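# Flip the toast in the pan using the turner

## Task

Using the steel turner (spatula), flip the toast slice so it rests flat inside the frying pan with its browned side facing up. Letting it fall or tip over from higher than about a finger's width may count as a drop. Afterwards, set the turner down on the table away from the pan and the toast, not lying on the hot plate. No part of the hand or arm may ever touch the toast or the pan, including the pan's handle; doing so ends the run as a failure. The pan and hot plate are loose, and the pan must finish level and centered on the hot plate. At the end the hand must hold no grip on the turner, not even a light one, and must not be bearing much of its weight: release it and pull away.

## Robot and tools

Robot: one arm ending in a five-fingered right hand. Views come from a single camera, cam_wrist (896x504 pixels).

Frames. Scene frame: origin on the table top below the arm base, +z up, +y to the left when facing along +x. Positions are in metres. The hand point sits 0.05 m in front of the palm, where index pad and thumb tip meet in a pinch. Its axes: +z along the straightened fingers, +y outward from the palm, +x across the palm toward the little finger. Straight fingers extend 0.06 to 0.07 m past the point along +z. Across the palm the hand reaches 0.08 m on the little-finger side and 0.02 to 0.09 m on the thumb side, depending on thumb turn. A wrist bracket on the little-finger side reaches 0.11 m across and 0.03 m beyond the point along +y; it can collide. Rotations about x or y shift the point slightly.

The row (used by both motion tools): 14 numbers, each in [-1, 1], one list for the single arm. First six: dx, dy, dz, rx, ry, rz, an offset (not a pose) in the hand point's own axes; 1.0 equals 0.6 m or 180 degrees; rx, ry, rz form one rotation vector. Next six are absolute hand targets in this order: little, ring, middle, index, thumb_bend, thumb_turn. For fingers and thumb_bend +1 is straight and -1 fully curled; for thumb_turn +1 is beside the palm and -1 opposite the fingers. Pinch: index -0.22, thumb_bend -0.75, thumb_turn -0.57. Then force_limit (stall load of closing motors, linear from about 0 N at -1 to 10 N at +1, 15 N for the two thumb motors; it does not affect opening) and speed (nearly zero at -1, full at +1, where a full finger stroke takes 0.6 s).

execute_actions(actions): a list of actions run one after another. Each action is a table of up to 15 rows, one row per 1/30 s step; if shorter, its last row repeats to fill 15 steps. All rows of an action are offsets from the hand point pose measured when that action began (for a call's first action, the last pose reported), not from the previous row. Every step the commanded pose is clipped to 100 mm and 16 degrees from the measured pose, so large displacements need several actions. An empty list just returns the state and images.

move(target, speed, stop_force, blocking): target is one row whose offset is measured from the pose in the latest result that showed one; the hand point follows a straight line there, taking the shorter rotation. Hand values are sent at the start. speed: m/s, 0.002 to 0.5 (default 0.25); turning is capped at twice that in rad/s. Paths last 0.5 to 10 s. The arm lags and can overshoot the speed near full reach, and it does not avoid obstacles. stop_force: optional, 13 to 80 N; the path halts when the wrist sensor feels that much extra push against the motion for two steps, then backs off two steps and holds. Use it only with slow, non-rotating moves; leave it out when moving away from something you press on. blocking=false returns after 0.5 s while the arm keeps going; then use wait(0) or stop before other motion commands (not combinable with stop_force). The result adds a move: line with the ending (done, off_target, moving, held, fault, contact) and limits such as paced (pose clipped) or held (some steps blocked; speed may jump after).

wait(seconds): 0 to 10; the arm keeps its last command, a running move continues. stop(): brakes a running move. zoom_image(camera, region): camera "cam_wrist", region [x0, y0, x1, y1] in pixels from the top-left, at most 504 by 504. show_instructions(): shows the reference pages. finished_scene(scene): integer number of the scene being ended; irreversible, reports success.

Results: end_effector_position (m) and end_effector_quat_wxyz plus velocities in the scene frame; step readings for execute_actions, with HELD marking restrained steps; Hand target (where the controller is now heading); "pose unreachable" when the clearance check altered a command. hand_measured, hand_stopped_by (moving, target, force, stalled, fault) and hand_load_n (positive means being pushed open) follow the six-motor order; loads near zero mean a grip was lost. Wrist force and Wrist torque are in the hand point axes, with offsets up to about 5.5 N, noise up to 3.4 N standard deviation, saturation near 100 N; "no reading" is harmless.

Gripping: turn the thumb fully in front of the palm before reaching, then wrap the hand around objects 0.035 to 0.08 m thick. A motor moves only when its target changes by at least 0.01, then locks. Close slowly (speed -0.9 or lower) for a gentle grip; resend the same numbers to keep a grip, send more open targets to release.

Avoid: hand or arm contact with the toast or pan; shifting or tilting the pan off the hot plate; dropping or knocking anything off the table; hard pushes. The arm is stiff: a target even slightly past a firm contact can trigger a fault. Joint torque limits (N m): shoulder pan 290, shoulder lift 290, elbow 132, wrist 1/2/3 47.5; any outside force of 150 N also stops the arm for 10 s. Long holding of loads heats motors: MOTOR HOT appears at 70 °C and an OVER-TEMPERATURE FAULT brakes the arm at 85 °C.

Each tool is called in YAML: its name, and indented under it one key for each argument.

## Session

execute_actions:
  actions: []

Scene clock: 0.00 s.
end_effector_position=(+0.8302, -0.1912, +0.2837) hand_measured=(+1.000, +1.000, +1.000, +1.000, +1.000, +1.000) hand_load_n=(+0.0, +0.0, +0.0, +0.0, +0.0, +0.0) hand_stopped_by=(target, target, target, target, target, target) hand_force_limit=0.00 hand_speed=-0.80 end_effector_quat_wxyz=(-0.174, +0.703, +0.690, +0.011) end_effector_velocity=(-0.000, -0.000, +0.000) end_effector_angular_velocity=(-0.000, -0.000, +0.001)
Joint positions: [-0.463 -0.836  1.081  1.664  1.438 -0.482]
Joint velocities: [-0.    -0.     0.    -0.     0.    -0.001]
Wrist force (N, on the end effector, along its own x y z axes, offset not removed): no reading
Wrist torque (N m, same axes, about the end effector's origin, offset not removed): no reading
Hand target: +0.830, -0.191, +0.284; -0.174, +0.703, +0.690, +0.011

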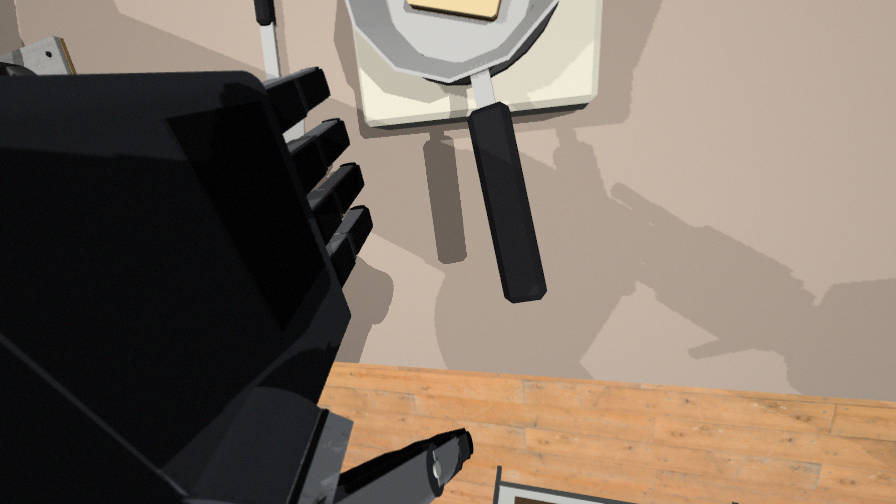

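move:
  target: [0.487,-0.185,-0.064,0,0,0,1,1,1,1,-0.75,-1,0.2,0]
  speed: 0.2

Scene clock: 5.27 s.
end_effector_position=(+0.7455, +0.0796, +0.4205) hand_measured=(+1.000, +1.000, +1.000, +1.000, -0.750, -1.000) hand_load_n=(+0.0, +0.0, +0.0, +0.0, +0.0, +0.0) hand_stopped_by=(target, target, target, target, target, target) hand_force_limit=0.20 hand_speed=0.00 end_effector_quat_wxyz=(-0.174, +0.703, +0.690, +0.011) end_effector_velocity=(-0.000, +0.002, +0.002) end_effector_angular_velocity=(+0.001, -0.002, -0.001)
Joint positions: [-0.176 -1.091  1.236  1.715  1.348 -0.204]
Joint velocities: [ 0.002 -0.002 -0.001  0.001 -0.002  0.002]
Wrist force (N, on the end effector, along its own x y z axes, offset not removed): [1.0 2.4 1.6]
Wrist torque (N m, same axes, about the end effector's origin, offset not removed): [0.17 -0.25 0.25]
Hand target: +0.745, +0.080, +0.421; -0.174, +0.703, +0.690, +0.011
Off the commanded pose: 0.001 m, 0 deg.
move: done

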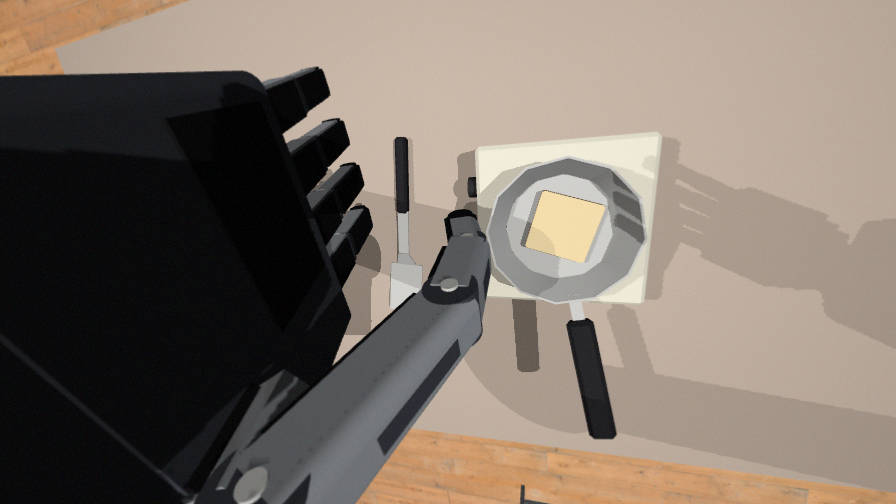

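zoom_image:
  camera: "cam_wrist"
  region: [370,120,690,440]

Region (370, 120, 690, 440) of cam_wrist's 896x504 image, scaled by 1.575, with more detail than that image has.

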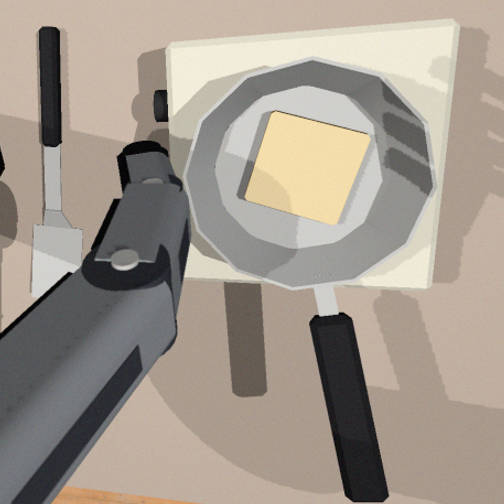

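move:
  target: [-0.109,-0.054,0.481,-0.0796,-0.0786,0.0369,1,1,1,1,-0.75,1,0.2,0.5]
  speed: 0.2

Scene clock: 52.50 s.
end_effector_position=(+0.6458, +0.0916, +0.1406) hand_measured=(+1.000, +1.000, +1.000, +1.000, -0.750, +1.000) hand_load_n=(+0.0, +0.0, +0.0, +0.0, +0.0, +0.0) hand_stopped_by=(target, target, target, target, target, target) hand_force_limit=0.20 hand_speed=0.50 end_effector_quat_wxyz=(-0.000, +0.753, +0.657, +0.000) end_effector_velocity=(-0.000, -0.000, -0.001) end_effector_angular_velocity=(-0.002, -0.002, -0.000)
Joint positions: [-0.067 -1.154  1.811  0.921  1.561  0.054]
Joint velocities: [ 0.001  0.     0.002 -0.005  0.002  0.001]
Wrist force (N, on the end effector, along its own x y z axes, offset not removed): [-1.9 3.5 1.4]
Wrist torque (N m, same axes, about the end effector's origin, offset not removed): [0.34 0.22 0.10]
Hand target: +0.646, +0.092, +0.140; -0.000, +0.753, +0.657, +0.000
Off the commanded pose: 0.001 m, 0 deg.
move: done

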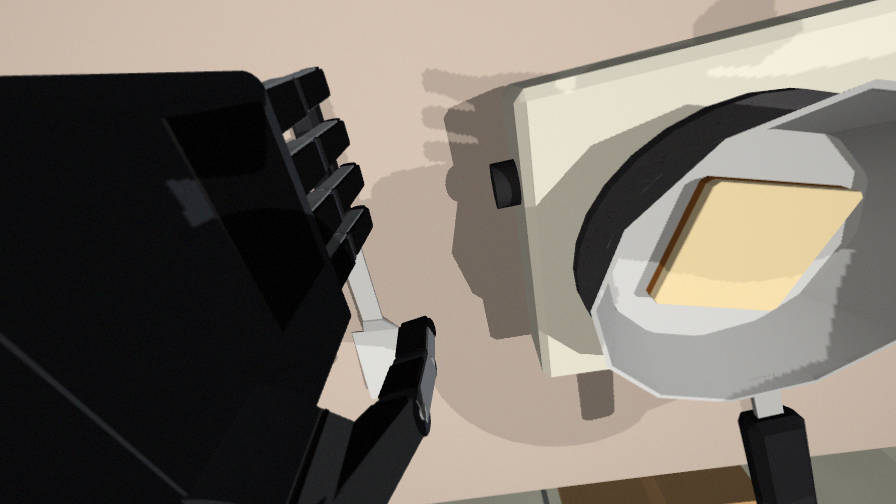

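move:
  target: [0,0,0.1,0,0,0,1,1,1,1,-0.75,1,0.2,0.5]
  speed: 0.03
  stop_force: 13

Scene clock: 56.97 s.
end_effector_position=(+0.6457, +0.0917, +0.0807) hand_measured=(+1.000, +1.000, +1.000, +1.000, -0.750, +1.000) hand_load_n=(+0.0, +0.0, +0.0, +0.0, +0.0, +0.0) hand_stopped_by=(target, target, target, target, target, target) hand_force_limit=0.20 hand_speed=0.50 end_effector_quat_wxyz=(-0.000, +0.753, +0.657, +0.000) end_effector_velocity=(+0.000, -0.000, -0.001) end_effector_angular_velocity=(-0.000, -0.002, -0.000)
Joint positions: [-0.066 -1.089  1.844  0.823  1.561  0.055]
Joint velocities: [-0.     0.     0.001 -0.004  0.     0.   ]
Wrist force (N, on the end effector, along its own x y z axes, offset not removed): [-1.5 2.2 3.0]
Wrist torque (N m, same axes, about the end effector's origin, offset not removed): [0.09 0.10 0.01]
Hand target: +0.646, +0.092, +0.081; -0.000, +0.753, +0.657, +0.000
Off the commanded pose: 0.000 m, 0 deg.
move: done

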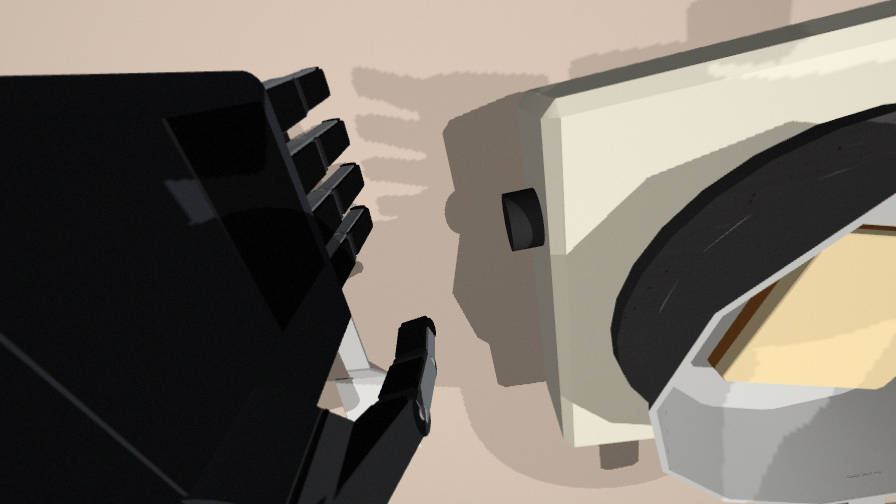

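move:
  target: [-0.025,-0.284,0.007,0,0,-0.211,1,1,1,1,-0.75,1,0.2,0.5]
  speed: 0.05

Scene clock: 65.37 s.
end_effector_position=(+0.4750, +0.0998, +0.0768) hand_measured=(+1.000, +1.000, +1.000, +1.000, -0.750, +1.000) hand_load_n=(+0.0, +0.0, -0.5, -0.5, +0.0, +0.0) hand_stopped_by=(target, target, target, target, target, target) hand_force_limit=0.20 hand_speed=0.50 end_effector_quat_wxyz=(+0.000, +0.499, +0.867, +0.000) end_effector_velocity=(-0.001, +0.000, -0.000) end_effector_angular_velocity=(+0.001, -0.000, +0.006)
Joint positions: [-0.19  -1.33   2.228  0.681  1.562 -0.731]
Joint velocities: [-0.002 -0.002  0.003 -0.002 -0.001 -0.008]
Wrist force (N, on the end effector, along its own x y z axes, offset not removed): [0.7 4.0 2.0]
Wrist torque (N m, same axes, about the end effector's origin, offset not removed): [0.16 -0.37 0.26]
Hand target: +0.475, +0.100, +0.077; +0.000, +0.499, +0.867, +0.000
Off the commanded pose: 0.000 m, 0 deg.
move: done

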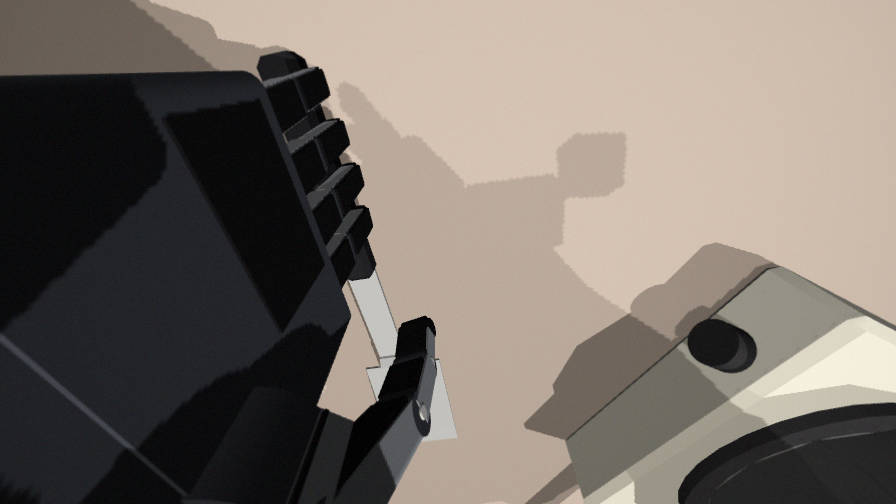

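move:
  target: [0,0.008,-0.05,0,0,0,1,1,1,1,-0.75,1,0.2,0.5]
  speed: 0.1

move:
  target: [-0.05,-0.1,-0.33,0,0,0,1,1,1,1,-0.75,1,0.2,0.5]
  speed: 0.25

Scene clock: 69.53 s.
end_effector_position=(+0.4792, +0.1022, +0.1067) hand_measured=(+1.000, +1.000, +1.000, +1.000, -0.750, +1.000) hand_load_n=(+0.0, +0.0, +0.0, +0.0, +0.0, +0.0) hand_stopped_by=(target, target, target, target, target, target) hand_force_limit=0.20 hand_speed=0.50 end_effector_quat_wxyz=(+0.000, +0.499, +0.867, +0.000) end_effector_velocity=(+0.000, +0.000, +0.002) end_effector_angular_velocity=(+0.000, -0.001, -0.001)
Joint positions: [-0.182 -1.37   2.202  0.747  1.562 -0.723]
Joint velocities: [ 0.001 -0.003 -0.001  0.004 -0.     0.001]
Wrist force (N, on the end effector, along its own x y z axes, offset not removed): [-1.1 3.4 0.6]
Wrist torque (N m, same axes, about the end effector's origin, offset not removed): [0.39 0.15 0.12]
Hand target: +0.479, +0.102, +0.107; +0.000, +0.499, +0.867, +0.000
Off the commanded pose: 0.000 m, 0 deg.
move: done

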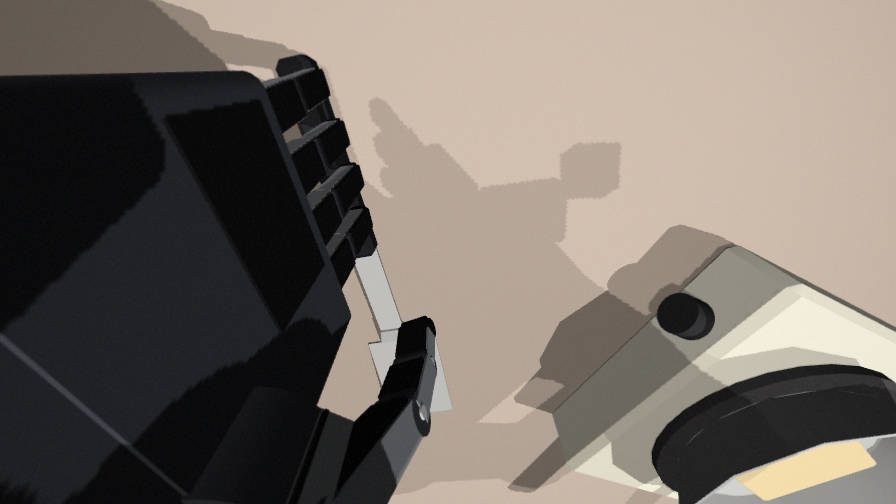

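Scene clock: 70.93 s.
end_effector_position=(+0.4424, +0.0457, +0.3047) hand_measured=(+1.000, +1.000, +1.000, +1.000, -0.750, +1.000) hand_load_n=(+0.0, +0.0, +0.0, +0.0, +0.0, +0.0) hand_stopped_by=(target, target, target, target, target, target) hand_force_limit=0.20 hand_speed=0.50 end_effector_quat_wxyz=(-0.000, +0.499, +0.867, +0.000) end_effector_velocity=(-0.000, -0.001, +0.001) end_effector_angular_velocity=(+0.001, +0.001, -0.000)
Joint positions: [-0.365 -1.675  2.096  1.159  1.564 -0.905]
Joint velocities: [-0.003 -0.001 -0.002  0.004 -0.001 -0.003]
Wrist force (N, on the end effector, along its own x y z axes, offset not removed): [0.6 3.6 0.2]
Wrist torque (N m, same axes, about the end effector's origin, offset not removed): [0.41 -0.09 0.16]
Hand target: +0.442, +0.046, +0.305; -0.000, +0.499, +0.867, +0.000
Off the commanded pose: 0.000 m, 0 deg.
move: done

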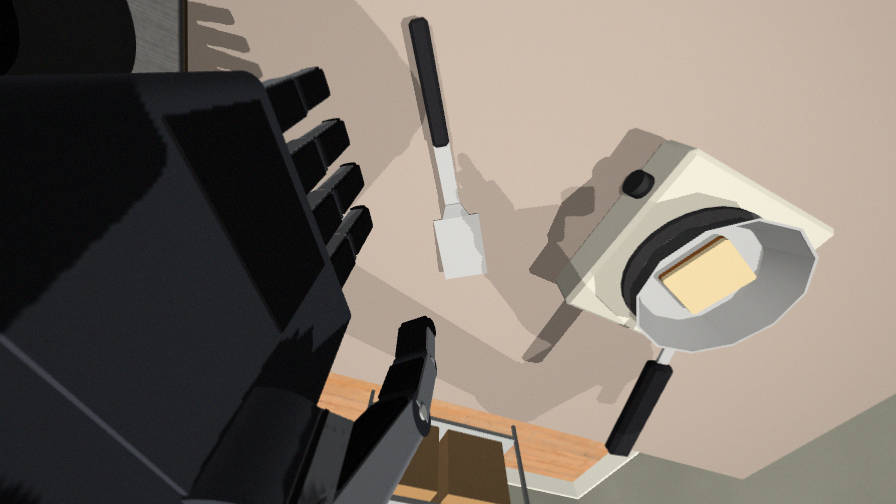

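move:
  target: [-0.335,0.227,0.008,0.357,-0.425,-0.425,1,1,1,1,-0.75,-1,0.2,0.5]
  speed: 0.3

Scene clock: 81.40 s.
end_effector_position=(+0.6609, -0.0594, +0.2999) hand_measured=(+1.000, +1.000, +1.000, +1.000, -0.750, -1.000) hand_load_n=(+0.0, +0.0, +0.0, +0.0, +0.0, +0.0) hand_stopped_by=(target, target, target, target, target, target) hand_force_limit=0.20 hand_speed=0.50 end_effector_quat_wxyz=(+0.242, -0.241, +0.665, -0.664) end_effector_velocity=(+0.001, -0.000, +0.000) end_effector_angular_velocity=(-0.007, -0.003, +0.006)
Joint positions: [-0.099 -1.595  2.205 -0.591  2.331 -3.126]
Joint velocities: [-0.003 -0.001  0.004 -0.013 -0.009 -0.009]
Wrist force (N, on the end effector, along its own x y z axes, offset not removed): [-1.7 3.6 0.1]
Wrist torque (N m, same axes, about the end effector's origin, offset not removed): [0.42 0.30 0.07]
Hand target: +0.661, -0.059, +0.300; +0.242, -0.242, +0.665, -0.664
Off the commanded pose: 0.000 m, 0 deg.
move: done

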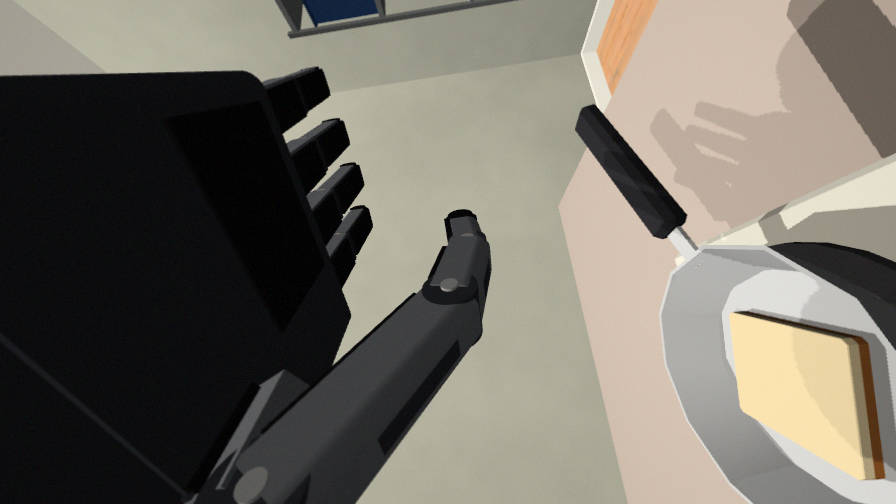

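move:
  target: [0,0,0,0.0045,0,0,1,1,1,1,-0.75,-1,0.2,0.5]

Scene clock: 84.67 s.
end_effector_position=(+0.6609, -0.0594, +0.2999) hand_measured=(+1.000, +1.000, +1.000, +1.000, -0.750, -1.000) hand_load_n=(+0.0, +0.0, +0.0, +0.0, +0.0, +0.0) hand_stopped_by=(target, target, target, target, target, target) hand_force_limit=0.20 hand_speed=0.50 end_effector_quat_wxyz=(+0.244, -0.240, +0.661, -0.668) end_effector_velocity=(-0.000, -0.001, -0.000) end_effector_angular_velocity=(-0.003, -0.001, -0.003)
Joint positions: [-0.097 -1.596  2.213 -0.618  2.332 -3.14 ]
Joint velocities: [-0.     0.001  0.001 -0.005  0.003 -0.004]
Wrist force (N, on the end effector, along its own x y z axes, offset not removed): [-1.8 2.8 1.6]
Wrist torque (N m, same axes, about the end effector's origin, offset not removed): [0.21 0.29 0.04]
Hand target: +0.661, -0.059, +0.300; +0.244, -0.240, +0.661, -0.668
Off the commanded pose: 0.000 m, 0 deg.
move: done

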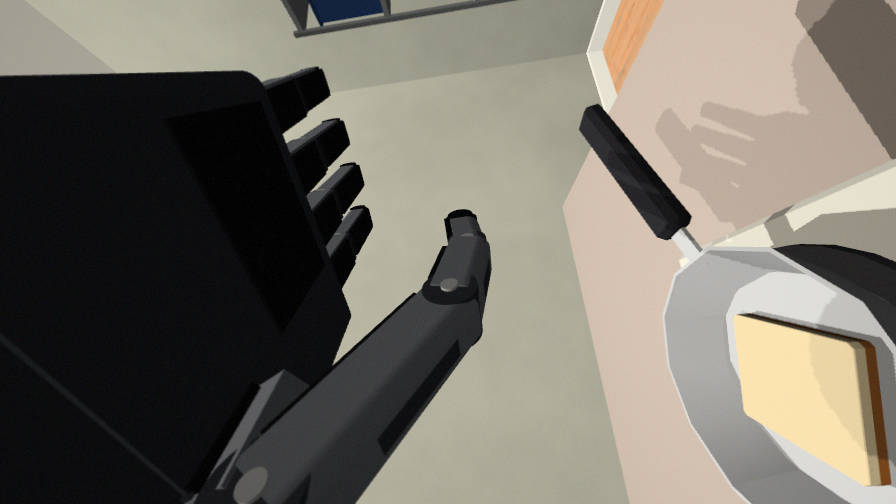

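move:
  target: [0.177,0,-0.398,0,0.532,0,1,1,1,1,-0.75,-1,0.2,0.5]
  speed: 0.2

Scene clock: 92.07 s.
end_effector_position=(+0.4262, +0.0557, +0.2963) hand_measured=(+1.000, +1.000, +1.000, +1.000, -0.750, -1.000) hand_load_n=(+0.0, +0.0, +0.0, +0.0, +0.0, +0.0) hand_stopped_by=(target, target, target, target, target, target) hand_force_limit=0.20 hand_speed=0.50 end_effector_quat_wxyz=(-0.327, +0.335, +0.624, -0.626) end_effector_velocity=(-0.002, +0.001, +0.000) end_effector_angular_velocity=(-0.000, -0.002, -0.009)
Joint positions: [ 0.1   -1.295  1.864 -0.572  4.2   -3.144]
Joint velocities: [-0.002 -0.002  0.001 -0.001  0.008  0.001]
Wrist force (N, on the end effector, along its own x y z axes, offset not removed): [-0.4 2.5 0.5]
Wrist torque (N m, same axes, about the end effector's origin, offset not removed): [0.26 0.02 0.08]
Hand target: +0.426, +0.056, +0.296; -0.327, +0.335, +0.624, -0.626
Off the commanded pose: 0.001 m, 0 deg.
move: done

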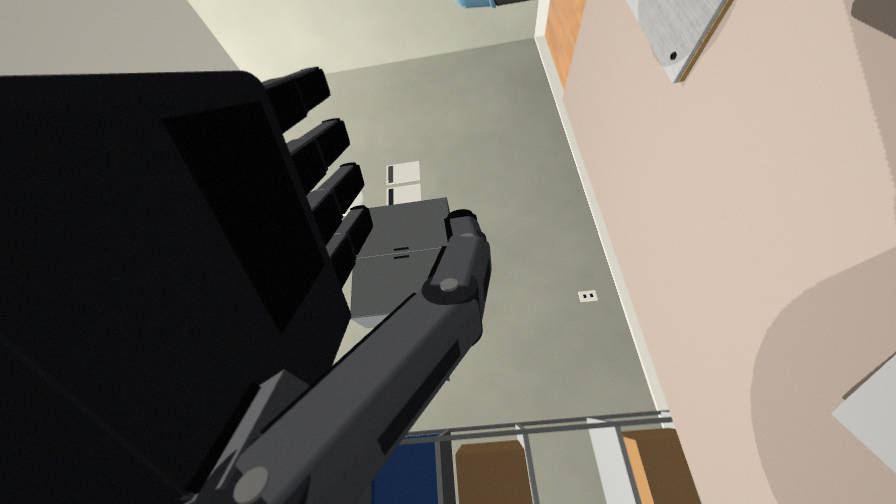

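move:
  target: [0.003,0.36,-0.019,-0.111,0,0,1,1,1,1,-0.75,-1,0.2,0.5]
  speed: 0.15

Scene clock: 101.10 s.
end_effector_position=(+0.4365, +0.0619, +0.0804) hand_measured=(+1.000, +1.000, +1.000, +1.000, -0.750, -1.000) hand_load_n=(+0.0, +0.0, +0.0, +0.0, +0.0, +0.0) hand_stopped_by=(target, target, target, target, target, target) hand_force_limit=0.20 hand_speed=0.50 end_effector_quat_wxyz=(-0.264, +0.386, +0.723, -0.508) end_effector_velocity=(-0.000, +0.001, -0.002) end_effector_angular_velocity=(+0.002, -0.001, -0.001)
Joint positions: [ 0.083 -1.231  2.093 -1.264  4.218 -3.341]
Joint velocities: [ 0.     0.002  0.002 -0.005  0.002 -0.001]
Wrist force (N, on the end effector, along its own x y z axes, offset not removed): [-0.5 2.0 2.3]
Wrist torque (N m, same axes, about the end effector's origin, offset not removed): [0.08 0.01 0.09]
Hand target: +0.437, +0.062, +0.080; -0.264, +0.386, +0.723, -0.508
Off the commanded pose: 0.000 m, 0 deg.
move: done

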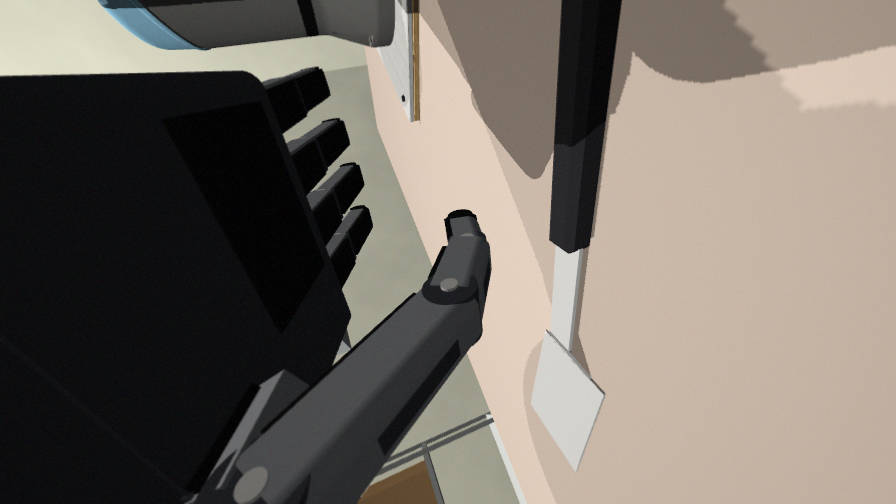

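move:
  target: [0.018,0.077,-0.015,0,0,0,1,1,1,1,-0.75,-1,0.2,0.5]
  speed: 0.05

Scene clock: 107.60 s.
end_effector_position=(+0.4507, +0.0841, +0.0401) hand_measured=(+1.000, +1.000, +1.000, +1.000, -0.750, -1.000) hand_load_n=(+0.0, +0.0, +0.0, +0.0, +0.0, +0.0) hand_stopped_by=(target, target, target, target, target, target) hand_force_limit=0.20 hand_speed=0.50 end_effector_quat_wxyz=(-0.264, +0.386, +0.723, -0.508) end_effector_velocity=(+0.001, +0.001, -0.001) end_effector_angular_velocity=(-0.000, -0.001, -0.000)
Joint positions: [ 0.116 -1.147  2.066 -1.315  4.249 -3.327]
Joint velocities: [ 0.001  0.002 -0.001 -0.001  0.001  0.001]
Wrist force (N, on the end effector, along its own x y z axes, offset not removed): [0.0 2.2 2.7]
Wrist torque (N m, same axes, about the end effector's origin, offset not removed): [0.07 -0.14 0.22]
Hand target: +0.451, +0.084, +0.040; -0.264, +0.386, +0.723, -0.508
Off the commanded pose: 0.000 m, 0 deg.
move: done

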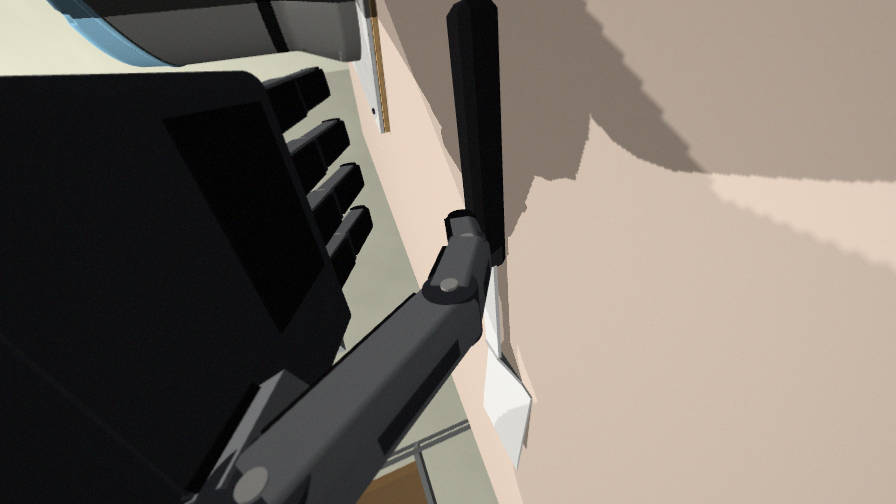

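move:
  target: [0.013,0.0407,0.015,0,0,0,1,1,1,1,-0.75,-1,0.2,0.5]
  speed: 0.015
  stop_force: 13

Scene clock: 111.87 s.
end_effector_position=(+0.4465, +0.0903, +0.0140) hand_measured=(+1.000, +1.000, +1.000, +1.000, -0.750, -1.000) hand_load_n=(+0.0, +0.0, +0.0, +0.0, +0.0, +0.0) hand_stopped_by=(target, target, target, target, target, target) hand_force_limit=0.20 hand_speed=0.50 end_effector_quat_wxyz=(-0.264, +0.386, +0.723, -0.508) end_effector_velocity=(-0.001, +0.000, -0.002) end_effector_angular_velocity=(-0.000, +0.002, +0.001)
Joint positions: [ 0.127 -1.11   2.077 -1.36   4.259 -3.322]
Joint velocities: [ 0.001  0.004  0.001 -0.002 -0.    -0.   ]
Wrist force (N, on the end effector, along its own x y z axes, offset not removed): [-2.0 2.3 3.2]
Wrist torque (N m, same axes, about the end effector's origin, offset not removed): [-0.01 0.13 0.04]
Hand target: +0.446, +0.090, +0.014; -0.264, +0.386, +0.723, -0.508
Off the commanded pose: 0.000 m, 0 deg.
move: done

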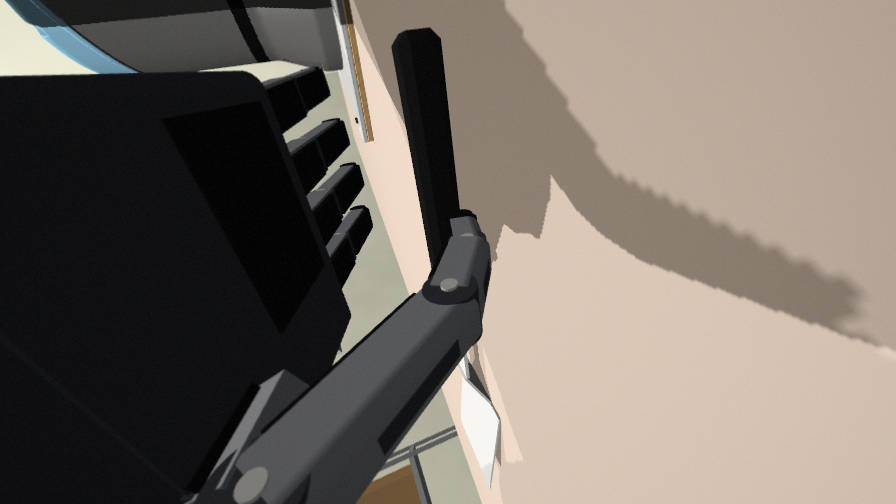

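execute_actions:
  actions:
    - [[0,0,0,0,0,0,0.75,0.25,0.25,0.2,-0.75,-1,0.2,0.0]]
    - [[0,0,0,0,0,0,0.75,-0.3,-0.35,-0.4,-0.75,-1,0.2,-0.8]]
    - [[0,0,0,0,0,0,0.75,-0.3,-0.35,-0.4,-0.75,-1,0.2,-0.8]]
    - [[0,0,0,0,0,0,0.75,-0.3,-0.35,-0.4,-0.75,-1,0.2,-0.8]]

Scene clock: 115.00 s.
end_effector_position=(+0.4463, +0.0903, +0.0141) hand_measured=(+0.750, +0.510, +0.530, +0.516, -0.750, -1.000) hand_load_n=(+0.0, +9.0, +7.5, +9.5, +0.0, +0.0) hand_stopped_by=(target, force, force, force, target, target) hand_force_limit=0.20 hand_speed=-0.80 end_effector_quat_wxyz=(-0.264, +0.386, +0.723, -0.508) end_effector_velocity=(+0.000, -0.001, -0.000) end_effector_angular_velocity=(-0.001, -0.000, +0.000)
Joint positions: [ 0.127 -1.11   2.077 -1.36   4.259 -3.322]
Joint velocities: [-0.001  0.001 -0.    -0.001 -0.001  0.   ]
Wrist force (N, on the end effector, along its own x y z axes, offset not removed): [-3.7 -31.7 -0.8]
Wrist torque (N m, same axes, about the end effector's origin, offset not removed): [1.81 -0.14 -0.57]
Hand target: +0.446, +0.090, +0.014; -0.264, +0.386, +0.723, -0.508
Off the commanded pose: 0.000 m, 0 deg.
Step readings (end_effector_position; steps 1 to 15: 1st action; 16 to 30: 2nd action; 31 to 45: 3rd action; 46 to 60: 4th action):
0: (+0.4464, +0.0903, +0.0139)
1: (+0.4464, +0.0903, +0.0139)
2: (+0.4464, +0.0903, +0.0139)
4: (+0.4464, +0.0903, +0.0139)
8: (+0.4464, +0.0903, +0.0139)
15: (+0.4463, +0.0903, +0.0141)
16: (+0.4463, +0.0903, +0.0141)
17: (+0.4463, +0.0903, +0.0141)
19: (+0.4463, +0.0903, +0.0141)
23: (+0.4463, +0.0903, +0.0141)
30: (+0.4463, +0.0903, +0.0141)
31: (+0.4463, +0.0903, +0.0141)
32: (+0.4463, +0.0903, +0.0141)
34: (+0.4463, +0.0903, +0.0141)
38: (+0.4463, +0.0903, +0.0141)
45: (+0.4463, +0.0903, +0.0141)
46: (+0.4463, +0.0903, +0.0141)
47: (+0.4463, +0.0903, +0.0141)
49: (+0.4463, +0.0903, +0.0141)
53: (+0.4463, +0.0903, +0.0141)
60: end_effector_position above

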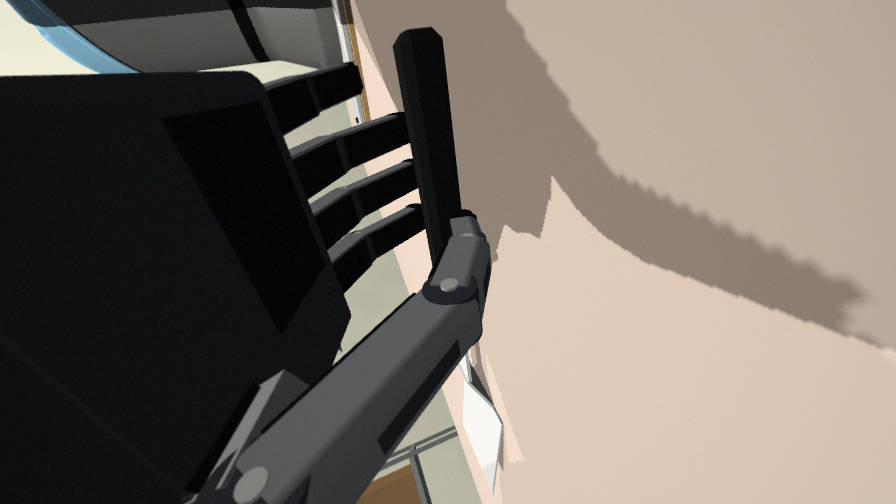

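execute_actions:
  actions:
    - [[0,-0.022,-0.008,0,0,0,0.75,0.55,0.57,0.55,-0.75,-1,0.2,0.0]]
    - [[0,0,0,0,0,0,0.75,0.3,0.3,0.25,-0.75,-1,0.0,-0.6]]
    - [[0,0,0,0,0,0,0.75,0.3,0.3,0.25,-0.75,-1,0.0,-0.6]]

Scene clock: 118.37 s.
end_effector_position=(+0.4462, +0.0904, +0.0280) hand_measured=(+0.750, +0.300, +0.354, +0.250, -0.750, -1.000) hand_load_n=(+0.0, +0.0, +7.0, +0.0, +0.0, +0.0) hand_stopped_by=(target, target, force, target, target, target) hand_force_limit=0.00 hand_speed=-0.60 end_effector_quat_wxyz=(-0.264, +0.386, +0.723, -0.508) end_effector_velocity=(-0.000, +0.000, +0.000) end_effector_angular_velocity=(+0.002, +0.001, -0.001)
Joint positions: [ 0.127 -1.131  2.073 -1.335  4.259 -3.322]
Joint velocities: [-0.    -0.    -0.     0.001  0.002 -0.001]
Wrist force (N, on the end effector, along its own x y z axes, offset not removed): [-0.8 -9.4 -3.7]
Wrist torque (N m, same axes, about the end effector's origin, offset not removed): [0.94 0.06 -0.10]
Hand target: +0.446, +0.090, +0.028; -0.264, +0.386, +0.723, -0.508
Off the commanded pose: 0.000 m, 0 deg.
Step readings (end_effector_position; steps 1 to 15: 1st action; 16 to 30: 2nd action; 31 to 45: 3rd action):
0: (+0.4463, +0.0903, +0.0141)
1: (+0.4463, +0.0903, +0.0143)
2: (+0.4462, +0.0903, +0.0168)
4: (+0.4462, +0.0903, +0.0222)
8: (+0.4461, +0.0904, +0.0267)
15: (+0.4462, +0.0904, +0.0280)
16: (+0.4462, +0.0904, +0.0280)
17: (+0.4462, +0.0904, +0.0280)
19: (+0.4462, +0.0904, +0.0280)
23: (+0.4462, +0.0904, +0.0280)
30: (+0.4462, +0.0904, +0.0280)
31: (+0.4462, +0.0904, +0.0280)
32: (+0.4462, +0.0904, +0.0280)
34: (+0.4462, +0.0904, +0.0280)
38: (+0.4462, +0.0904, +0.0280)
45: end_effector_position above

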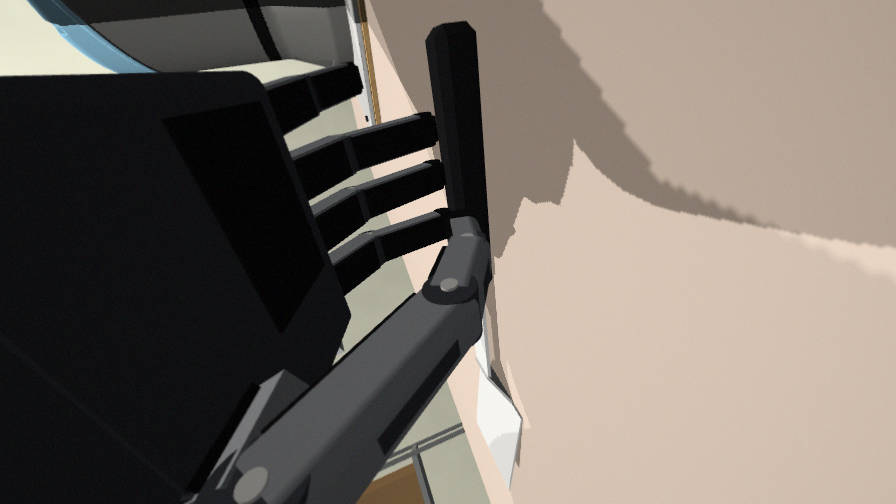

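execute_actions:
  actions:
    - [[0,0,0,0,0,0,0.75,0.8,0.8,0.8,-0.75,-1,0.0,0.5]]
    - [[0,0.011,0.004,0,0,0,0.75,0.8,0.8,0.8,-0.75,-1,0.0,0.5]]
    - [[0,0.011,0.004,0,0,0,0.75,0.8,0.8,0.8,-0.75,-1,0.0,0.5]]
    - [[0,-0.003,0.008,0,0,0,0.75,0.8,0.8,0.8,-0.75,-1,0.0,0.5]]
    - [[0,-0.003,0.008,0,0,0,0.75,0.8,0.8,0.8,-0.75,-1,0.0,0.5]]
    - [[0,-0.003,0.008,0,0,0,0.75,0.8,0.8,0.8,-0.75,-1,0.0,0.5]]

Scene clock: 124.03 s.
end_effector_position=(+0.4337, +0.0816, +0.0142) hand_measured=(+0.750, +0.800, +0.800, +0.800, -0.750, -1.000) hand_load_n=(+0.0, +0.0, +0.0, +0.0, +0.0, +0.0) hand_stopped_by=(target, target, target, target, target, target) hand_force_limit=0.00 hand_speed=0.50 end_effector_quat_wxyz=(-0.264, +0.386, +0.723, -0.508) end_effector_velocity=(-0.000, -0.000, -0.001) end_effector_angular_velocity=(+0.000, +0.001, -0.001)
Joint positions: [ 0.115 -1.126  2.107 -1.376  4.249 -3.327]
Joint velocities: [-0.001  0.001  0.001 -0.001  0.    -0.   ]
Wrist force (N, on the end effector, along its own x y z axes, offset not removed): [-0.4 1.8 1.1]
Wrist torque (N m, same axes, about the end effector's origin, offset not removed): [0.07 -0.03 0.10]
Hand target: +0.434, +0.082, +0.014; -0.264, +0.386, +0.723, -0.508
Off the commanded pose: 0.000 m, 0 deg.
Step readings (end_effector_position; steps 1 to 15: 1st action; 16 to 30: 2nd action; 31 to 45: 3rd action; 46 to 60: 4th action; 61 to 75: 5th action; 76 to 90: 6th action):
0: (+0.4462, +0.0904, +0.0280)
1: (+0.4462, +0.0904, +0.0280)
2: (+0.4462, +0.0904, +0.0280)
4: (+0.4462, +0.0904, +0.0280)
8: (+0.4462, +0.0904, +0.0280)
15: (+0.4462, +0.0904, +0.0280)
16: (+0.4462, +0.0904, +0.0279)
17: (+0.4464, +0.0904, +0.0266)
19: (+0.4465, +0.0904, +0.0240)
23: (+0.4464, +0.0903, +0.0217)
30: (+0.4463, +0.0903, +0.0211)
31: (+0.4463, +0.0903, +0.0209)
32: (+0.4463, +0.0903, +0.0195)
34: (+0.4463, +0.0903, +0.0168)
38: (+0.4463, +0.0903, +0.0147)
45: (+0.4463, +0.0903, +0.0141)
46: (+0.4462, +0.0902, +0.0141)
47: (+0.4454, +0.0897, +0.0140)
49: (+0.4437, +0.0885, +0.0140)
53: (+0.4424, +0.0876, +0.0140)
60: (+0.4421, +0.0874, +0.0141)
61: (+0.4420, +0.0873, +0.0141)
62: (+0.4412, +0.0867, +0.0141)
64: (+0.4395, +0.0856, +0.0141)
68: (+0.4382, +0.0847, +0.0141)
75: (+0.4379, +0.0845, +0.0141)
76: (+0.4378, +0.0844, +0.0142)
77: (+0.4370, +0.0839, +0.0142)
79: (+0.4353, +0.0828, +0.0142)
83: (+0.4340, +0.0819, +0.0142)
90: end_effector_position above

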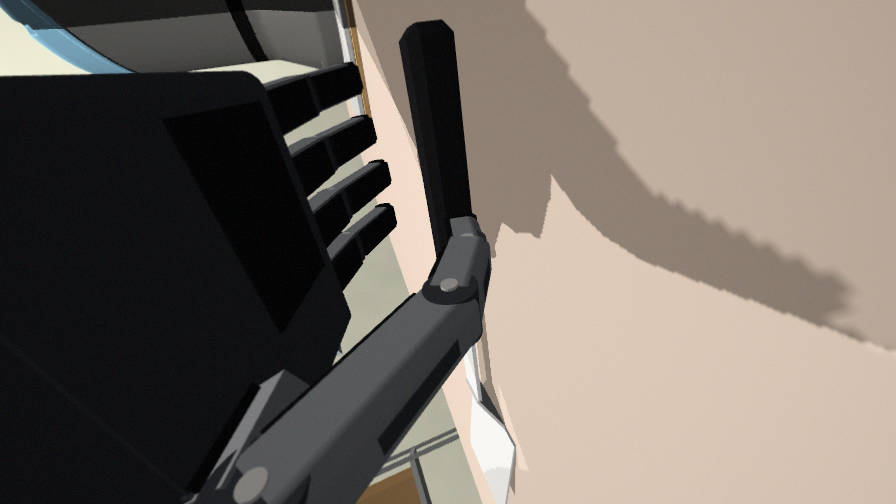

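execute_actions:
  actions:
    - [[0,-0.003,0.008,0,0,0,0.75,0.6,0.6,0.6,-0.75,-1,0.2,0.0]]
    - [[0,0,0,0,0,0,0.75,-0.3,-0.35,-0.4,-0.75,-1,0.2,-0.75]]
    - [[0,0,0,0,0,0,0.75,-0.3,-0.35,-0.4,-0.75,-1,0.2,-0.75]]
    - [[0,0,0,0,0,0,0.75,-0.3,-0.35,-0.4,-0.75,-1,0.2,-0.75]]

Scene clock: 127.33 s.
end_effector_position=(+0.4295, +0.0788, +0.0143) hand_measured=(+0.750, +0.048, +0.188, +0.090, -0.748, -1.000) hand_load_n=(+0.0, +8.0, +6.5, +7.5, +3.5, -0.5) hand_stopped_by=(target, force, force, force, target, target) hand_force_limit=0.20 hand_speed=-0.75 end_effector_quat_wxyz=(-0.264, +0.386, +0.723, -0.508) end_effector_velocity=(-0.000, +0.000, +0.000) end_effector_angular_velocity=(+0.001, +0.001, -0.000)
Joint positions: [ 0.112 -1.132  2.117 -1.381  4.245 -3.329]
Joint velocities: [-0.    -0.     0.     0.001  0.    -0.001]
Wrist force (N, on the end effector, along its own x y z axes, offset not removed): [-0.4 -12.5 4.1]
Wrist torque (N m, same axes, about the end effector's origin, offset not removed): [0.77 -0.31 -0.08]
Hand target: +0.429, +0.079, +0.014; -0.264, +0.386, +0.723, -0.508
Off the commanded pose: 0.000 m, 0 deg.
Step readings (end_effector_position; steps 1 to 15: 1st action; 16 to 30: 2nd action; 31 to 45: 3rd action; 46 to 60: 4th action):
0: (+0.4337, +0.0816, +0.0142)
1: (+0.4336, +0.0815, +0.0142)
2: (+0.4328, +0.0810, +0.0142)
4: (+0.4311, +0.0799, +0.0142)
8: (+0.4298, +0.0790, +0.0142)
15: (+0.4295, +0.0788, +0.0142)
16: (+0.4295, +0.0788, +0.0142)
17: (+0.4295, +0.0788, +0.0142)
19: (+0.4295, +0.0788, +0.0142)
23: (+0.4295, +0.0788, +0.0142)
30: (+0.4295, +0.0788, +0.0142)
31: (+0.4295, +0.0788, +0.0142)
32: (+0.4295, +0.0788, +0.0142)
34: (+0.4295, +0.0788, +0.0142)
38: (+0.4295, +0.0788, +0.0142)
45: (+0.4295, +0.0788, +0.0142)
46: (+0.4295, +0.0788, +0.0142)
47: (+0.4295, +0.0788, +0.0142)
49: (+0.4295, +0.0788, +0.0142)
53: (+0.4295, +0.0788, +0.0142)
60: end_effector_position above

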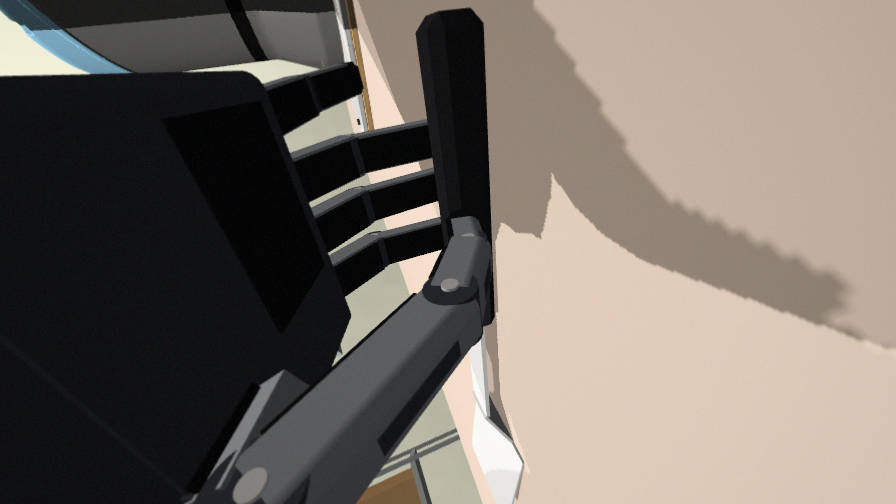

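execute_actions:
  actions:
    - [[0,-0.003,-0.001,0,0,0,0.75,-0.32,-0.37,-0.42,-0.75,-1,0.2,-0.9]]
    - [[0,0,0,0,0,0,0.75,-0.32,-0.37,-0.42,-0.75,-1,0.2,-0.9]]

Scene clock: 133.50 s.
end_effector_position=(+0.4294, +0.0788, +0.0161) hand_measured=(+0.750, +0.048, +0.186, +0.090, -0.748, -1.000) hand_load_n=(+0.0, +6.0, +0.0, +6.5, +5.0, +0.0) hand_stopped_by=(target, force, force, force, target, target) hand_force_limit=0.20 hand_speed=-0.90 end_effector_quat_wxyz=(-0.264, +0.386, +0.723, -0.508) end_effector_velocity=(-0.000, +0.000, +0.000) end_effector_angular_velocity=(+0.001, +0.000, -0.000)
Joint positions: [ 0.112 -1.135  2.117 -1.378  4.245 -3.329]
Joint velocities: [ 0.001 -0.001  0.     0.     0.001 -0.   ]
Wrist force (N, on the end effector, along its own x y z axes, offset not removed): [-1.5 2.3 2.3]
Wrist torque (N m, same axes, about the end effector's origin, offset not removed): [-0.11 0.19 -0.17]
Hand target: +0.429, +0.079, +0.016; -0.264, +0.386, +0.723, -0.508
Off the commanded pose: 0.000 m, 0 deg.
Step readings (end_effector_position; steps 1 to 15: 1st action; 16 to 30: 2nd action):
0: (+0.4295, +0.0788, +0.0143)
1: (+0.4295, +0.0788, +0.0143)
2: (+0.4294, +0.0788, +0.0146)
4: (+0.4293, +0.0788, +0.0152)
8: (+0.4293, +0.0788, +0.0159)
15: (+0.4294, +0.0788, +0.0161)
16: (+0.4294, +0.0788, +0.0161)
17: (+0.4294, +0.0788, +0.0161)
19: (+0.4294, +0.0788, +0.0161)
23: (+0.4294, +0.0788, +0.0161)
30: end_effector_position above

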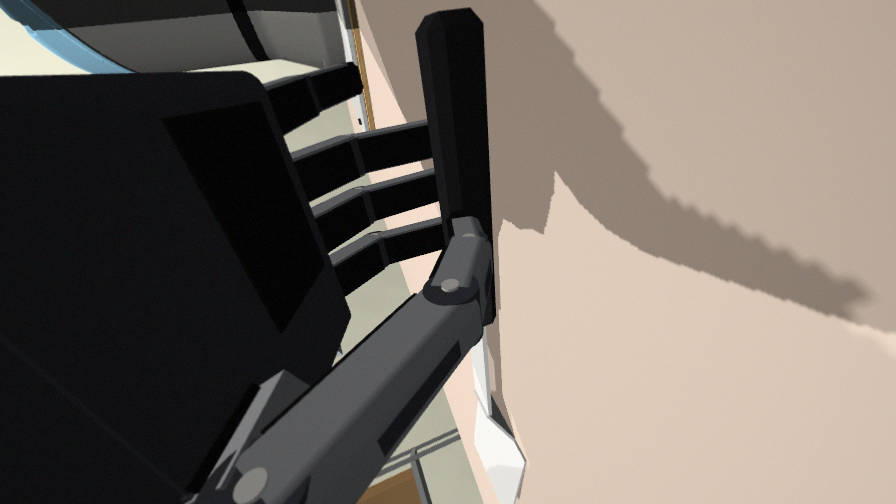

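execute_actions:
  actions:
    - [[0,0,0,0,0,0,0.75,-0.34,-0.4,-0.44,-0.75,-1,0.4,-0.9]]
    - [[0,0,0,0,0,0,0.75,-0.34,-0.4,-0.44,-0.75,-1,0.4,-0.9]]
    - [[0,0,0,0,0,0,0.75,-0.34,-0.4,-0.44,-0.75,-1,0.4,-0.9]]

move:
  target: [0,-0.047,-0.017,0,0,0,0.75,-0.34,-0.4,-0.44,-0.75,-1,0.4,-0.9]
  speed: 0.02

Scene clock: 136.67 s.
end_effector_position=(+0.4294, +0.0788, +0.0161) hand_measured=(+0.750, +0.046, +0.080, +0.088, -0.748, -1.000) hand_load_n=(+0.0, +7.0, +7.5, +7.5, +5.5, +0.0) hand_stopped_by=(target, force, force, force, target, target) hand_force_limit=0.40 hand_speed=-0.90 end_effector_quat_wxyz=(-0.264, +0.386, +0.723, -0.508) end_effector_velocity=(+0.000, +0.000, +0.000) end_effector_angular_velocity=(+0.000, -0.001, -0.001)
Joint positions: [ 0.112 -1.135  2.117 -1.378  4.245 -3.329]
Joint velocities: [-0.    -0.001 -0.     0.     0.001  0.   ]
Wrist force (N, on the end effector, along its own x y z axes, offset not removed): [-1.2 -4.1 4.9]
Wrist torque (N m, same axes, about the end effector's origin, offset not removed): [0.50 0.06 -0.14]
Hand target: +0.429, +0.079, +0.016; -0.264, +0.386, +0.723, -0.508
Off the commanded pose: 0.000 m, 0 deg.
Step readings (end_effector_position; steps 1 to 15: 1st action; 16 to 30: 2nd action; 31 to 45: 3rd action):
0: (+0.4294, +0.0788, +0.0161)
1: (+0.4294, +0.0788, +0.0161)
2: (+0.4294, +0.0788, +0.0161)
4: (+0.4294, +0.0788, +0.0161)
8: (+0.4294, +0.0788, +0.0161)
15: (+0.4294, +0.0788, +0.0161)
16: (+0.4294, +0.0788, +0.0161)
17: (+0.4294, +0.0788, +0.0161)
19: (+0.4294, +0.0788, +0.0161)
23: (+0.4294, +0.0788, +0.0161)
30: (+0.4294, +0.0788, +0.0161)
31: (+0.4294, +0.0788, +0.0161)
32: (+0.4294, +0.0788, +0.0161)
34: (+0.4294, +0.0788, +0.0161)
38: (+0.4294, +0.0788, +0.0161)
45: end_effector_position above

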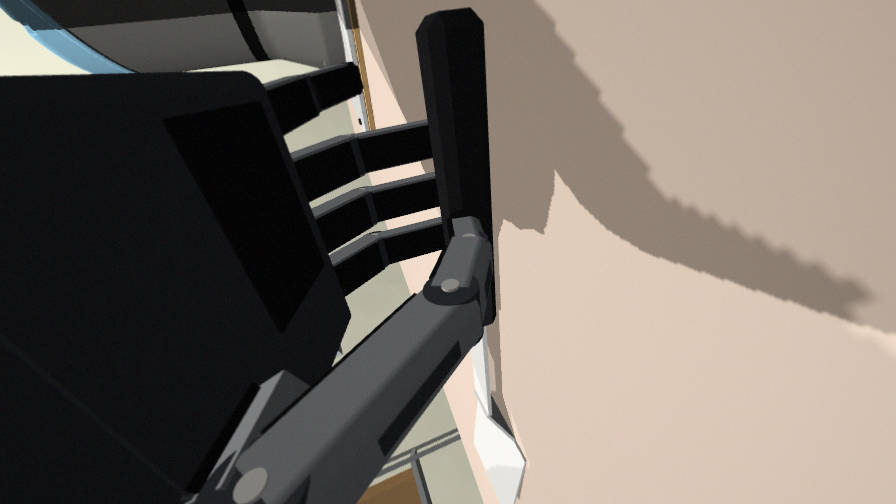

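Scene clock: 138.43 s.
end_effector_position=(+0.4291, +0.0790, +0.0460) hand_measured=(+0.750, +0.046, +0.078, +0.088, -0.746, -1.000) hand_load_n=(+0.0, +6.5, +1.0, +7.0, +6.0, +0.0) hand_stopped_by=(target, force, force, force, target, target) hand_force_limit=0.40 hand_speed=-0.90 end_effector_quat_wxyz=(-0.264, +0.386, +0.723, -0.508) end_effector_velocity=(-0.000, -0.000, +0.002) end_effector_angular_velocity=(-0.000, +0.000, -0.000)
Joint positions: [ 0.111 -1.181  2.108 -1.322  4.245 -3.329]
Joint velocities: [-0.    -0.003 -0.     0.004  0.     0.   ]
Wrist force (N, on the end effector, along its own x y z axes, offset not removed): [0.3 3.1 0.7]
Wrist torque (N m, same axes, about the end effector's origin, offset not removed): [0.04 -0.02 -0.03]
Hand target: +0.429, +0.079, +0.046; -0.264, +0.386, +0.723, -0.508
Off the commanded pose: 0.000 m, 0 deg.
move: done

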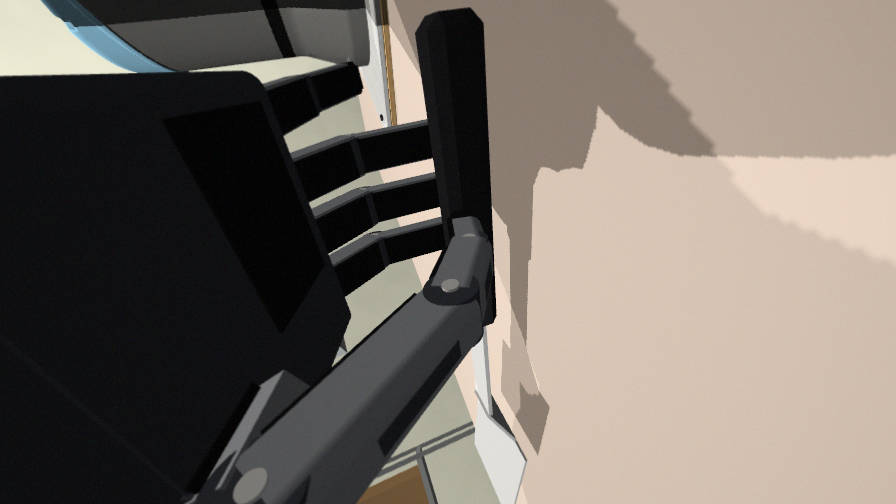

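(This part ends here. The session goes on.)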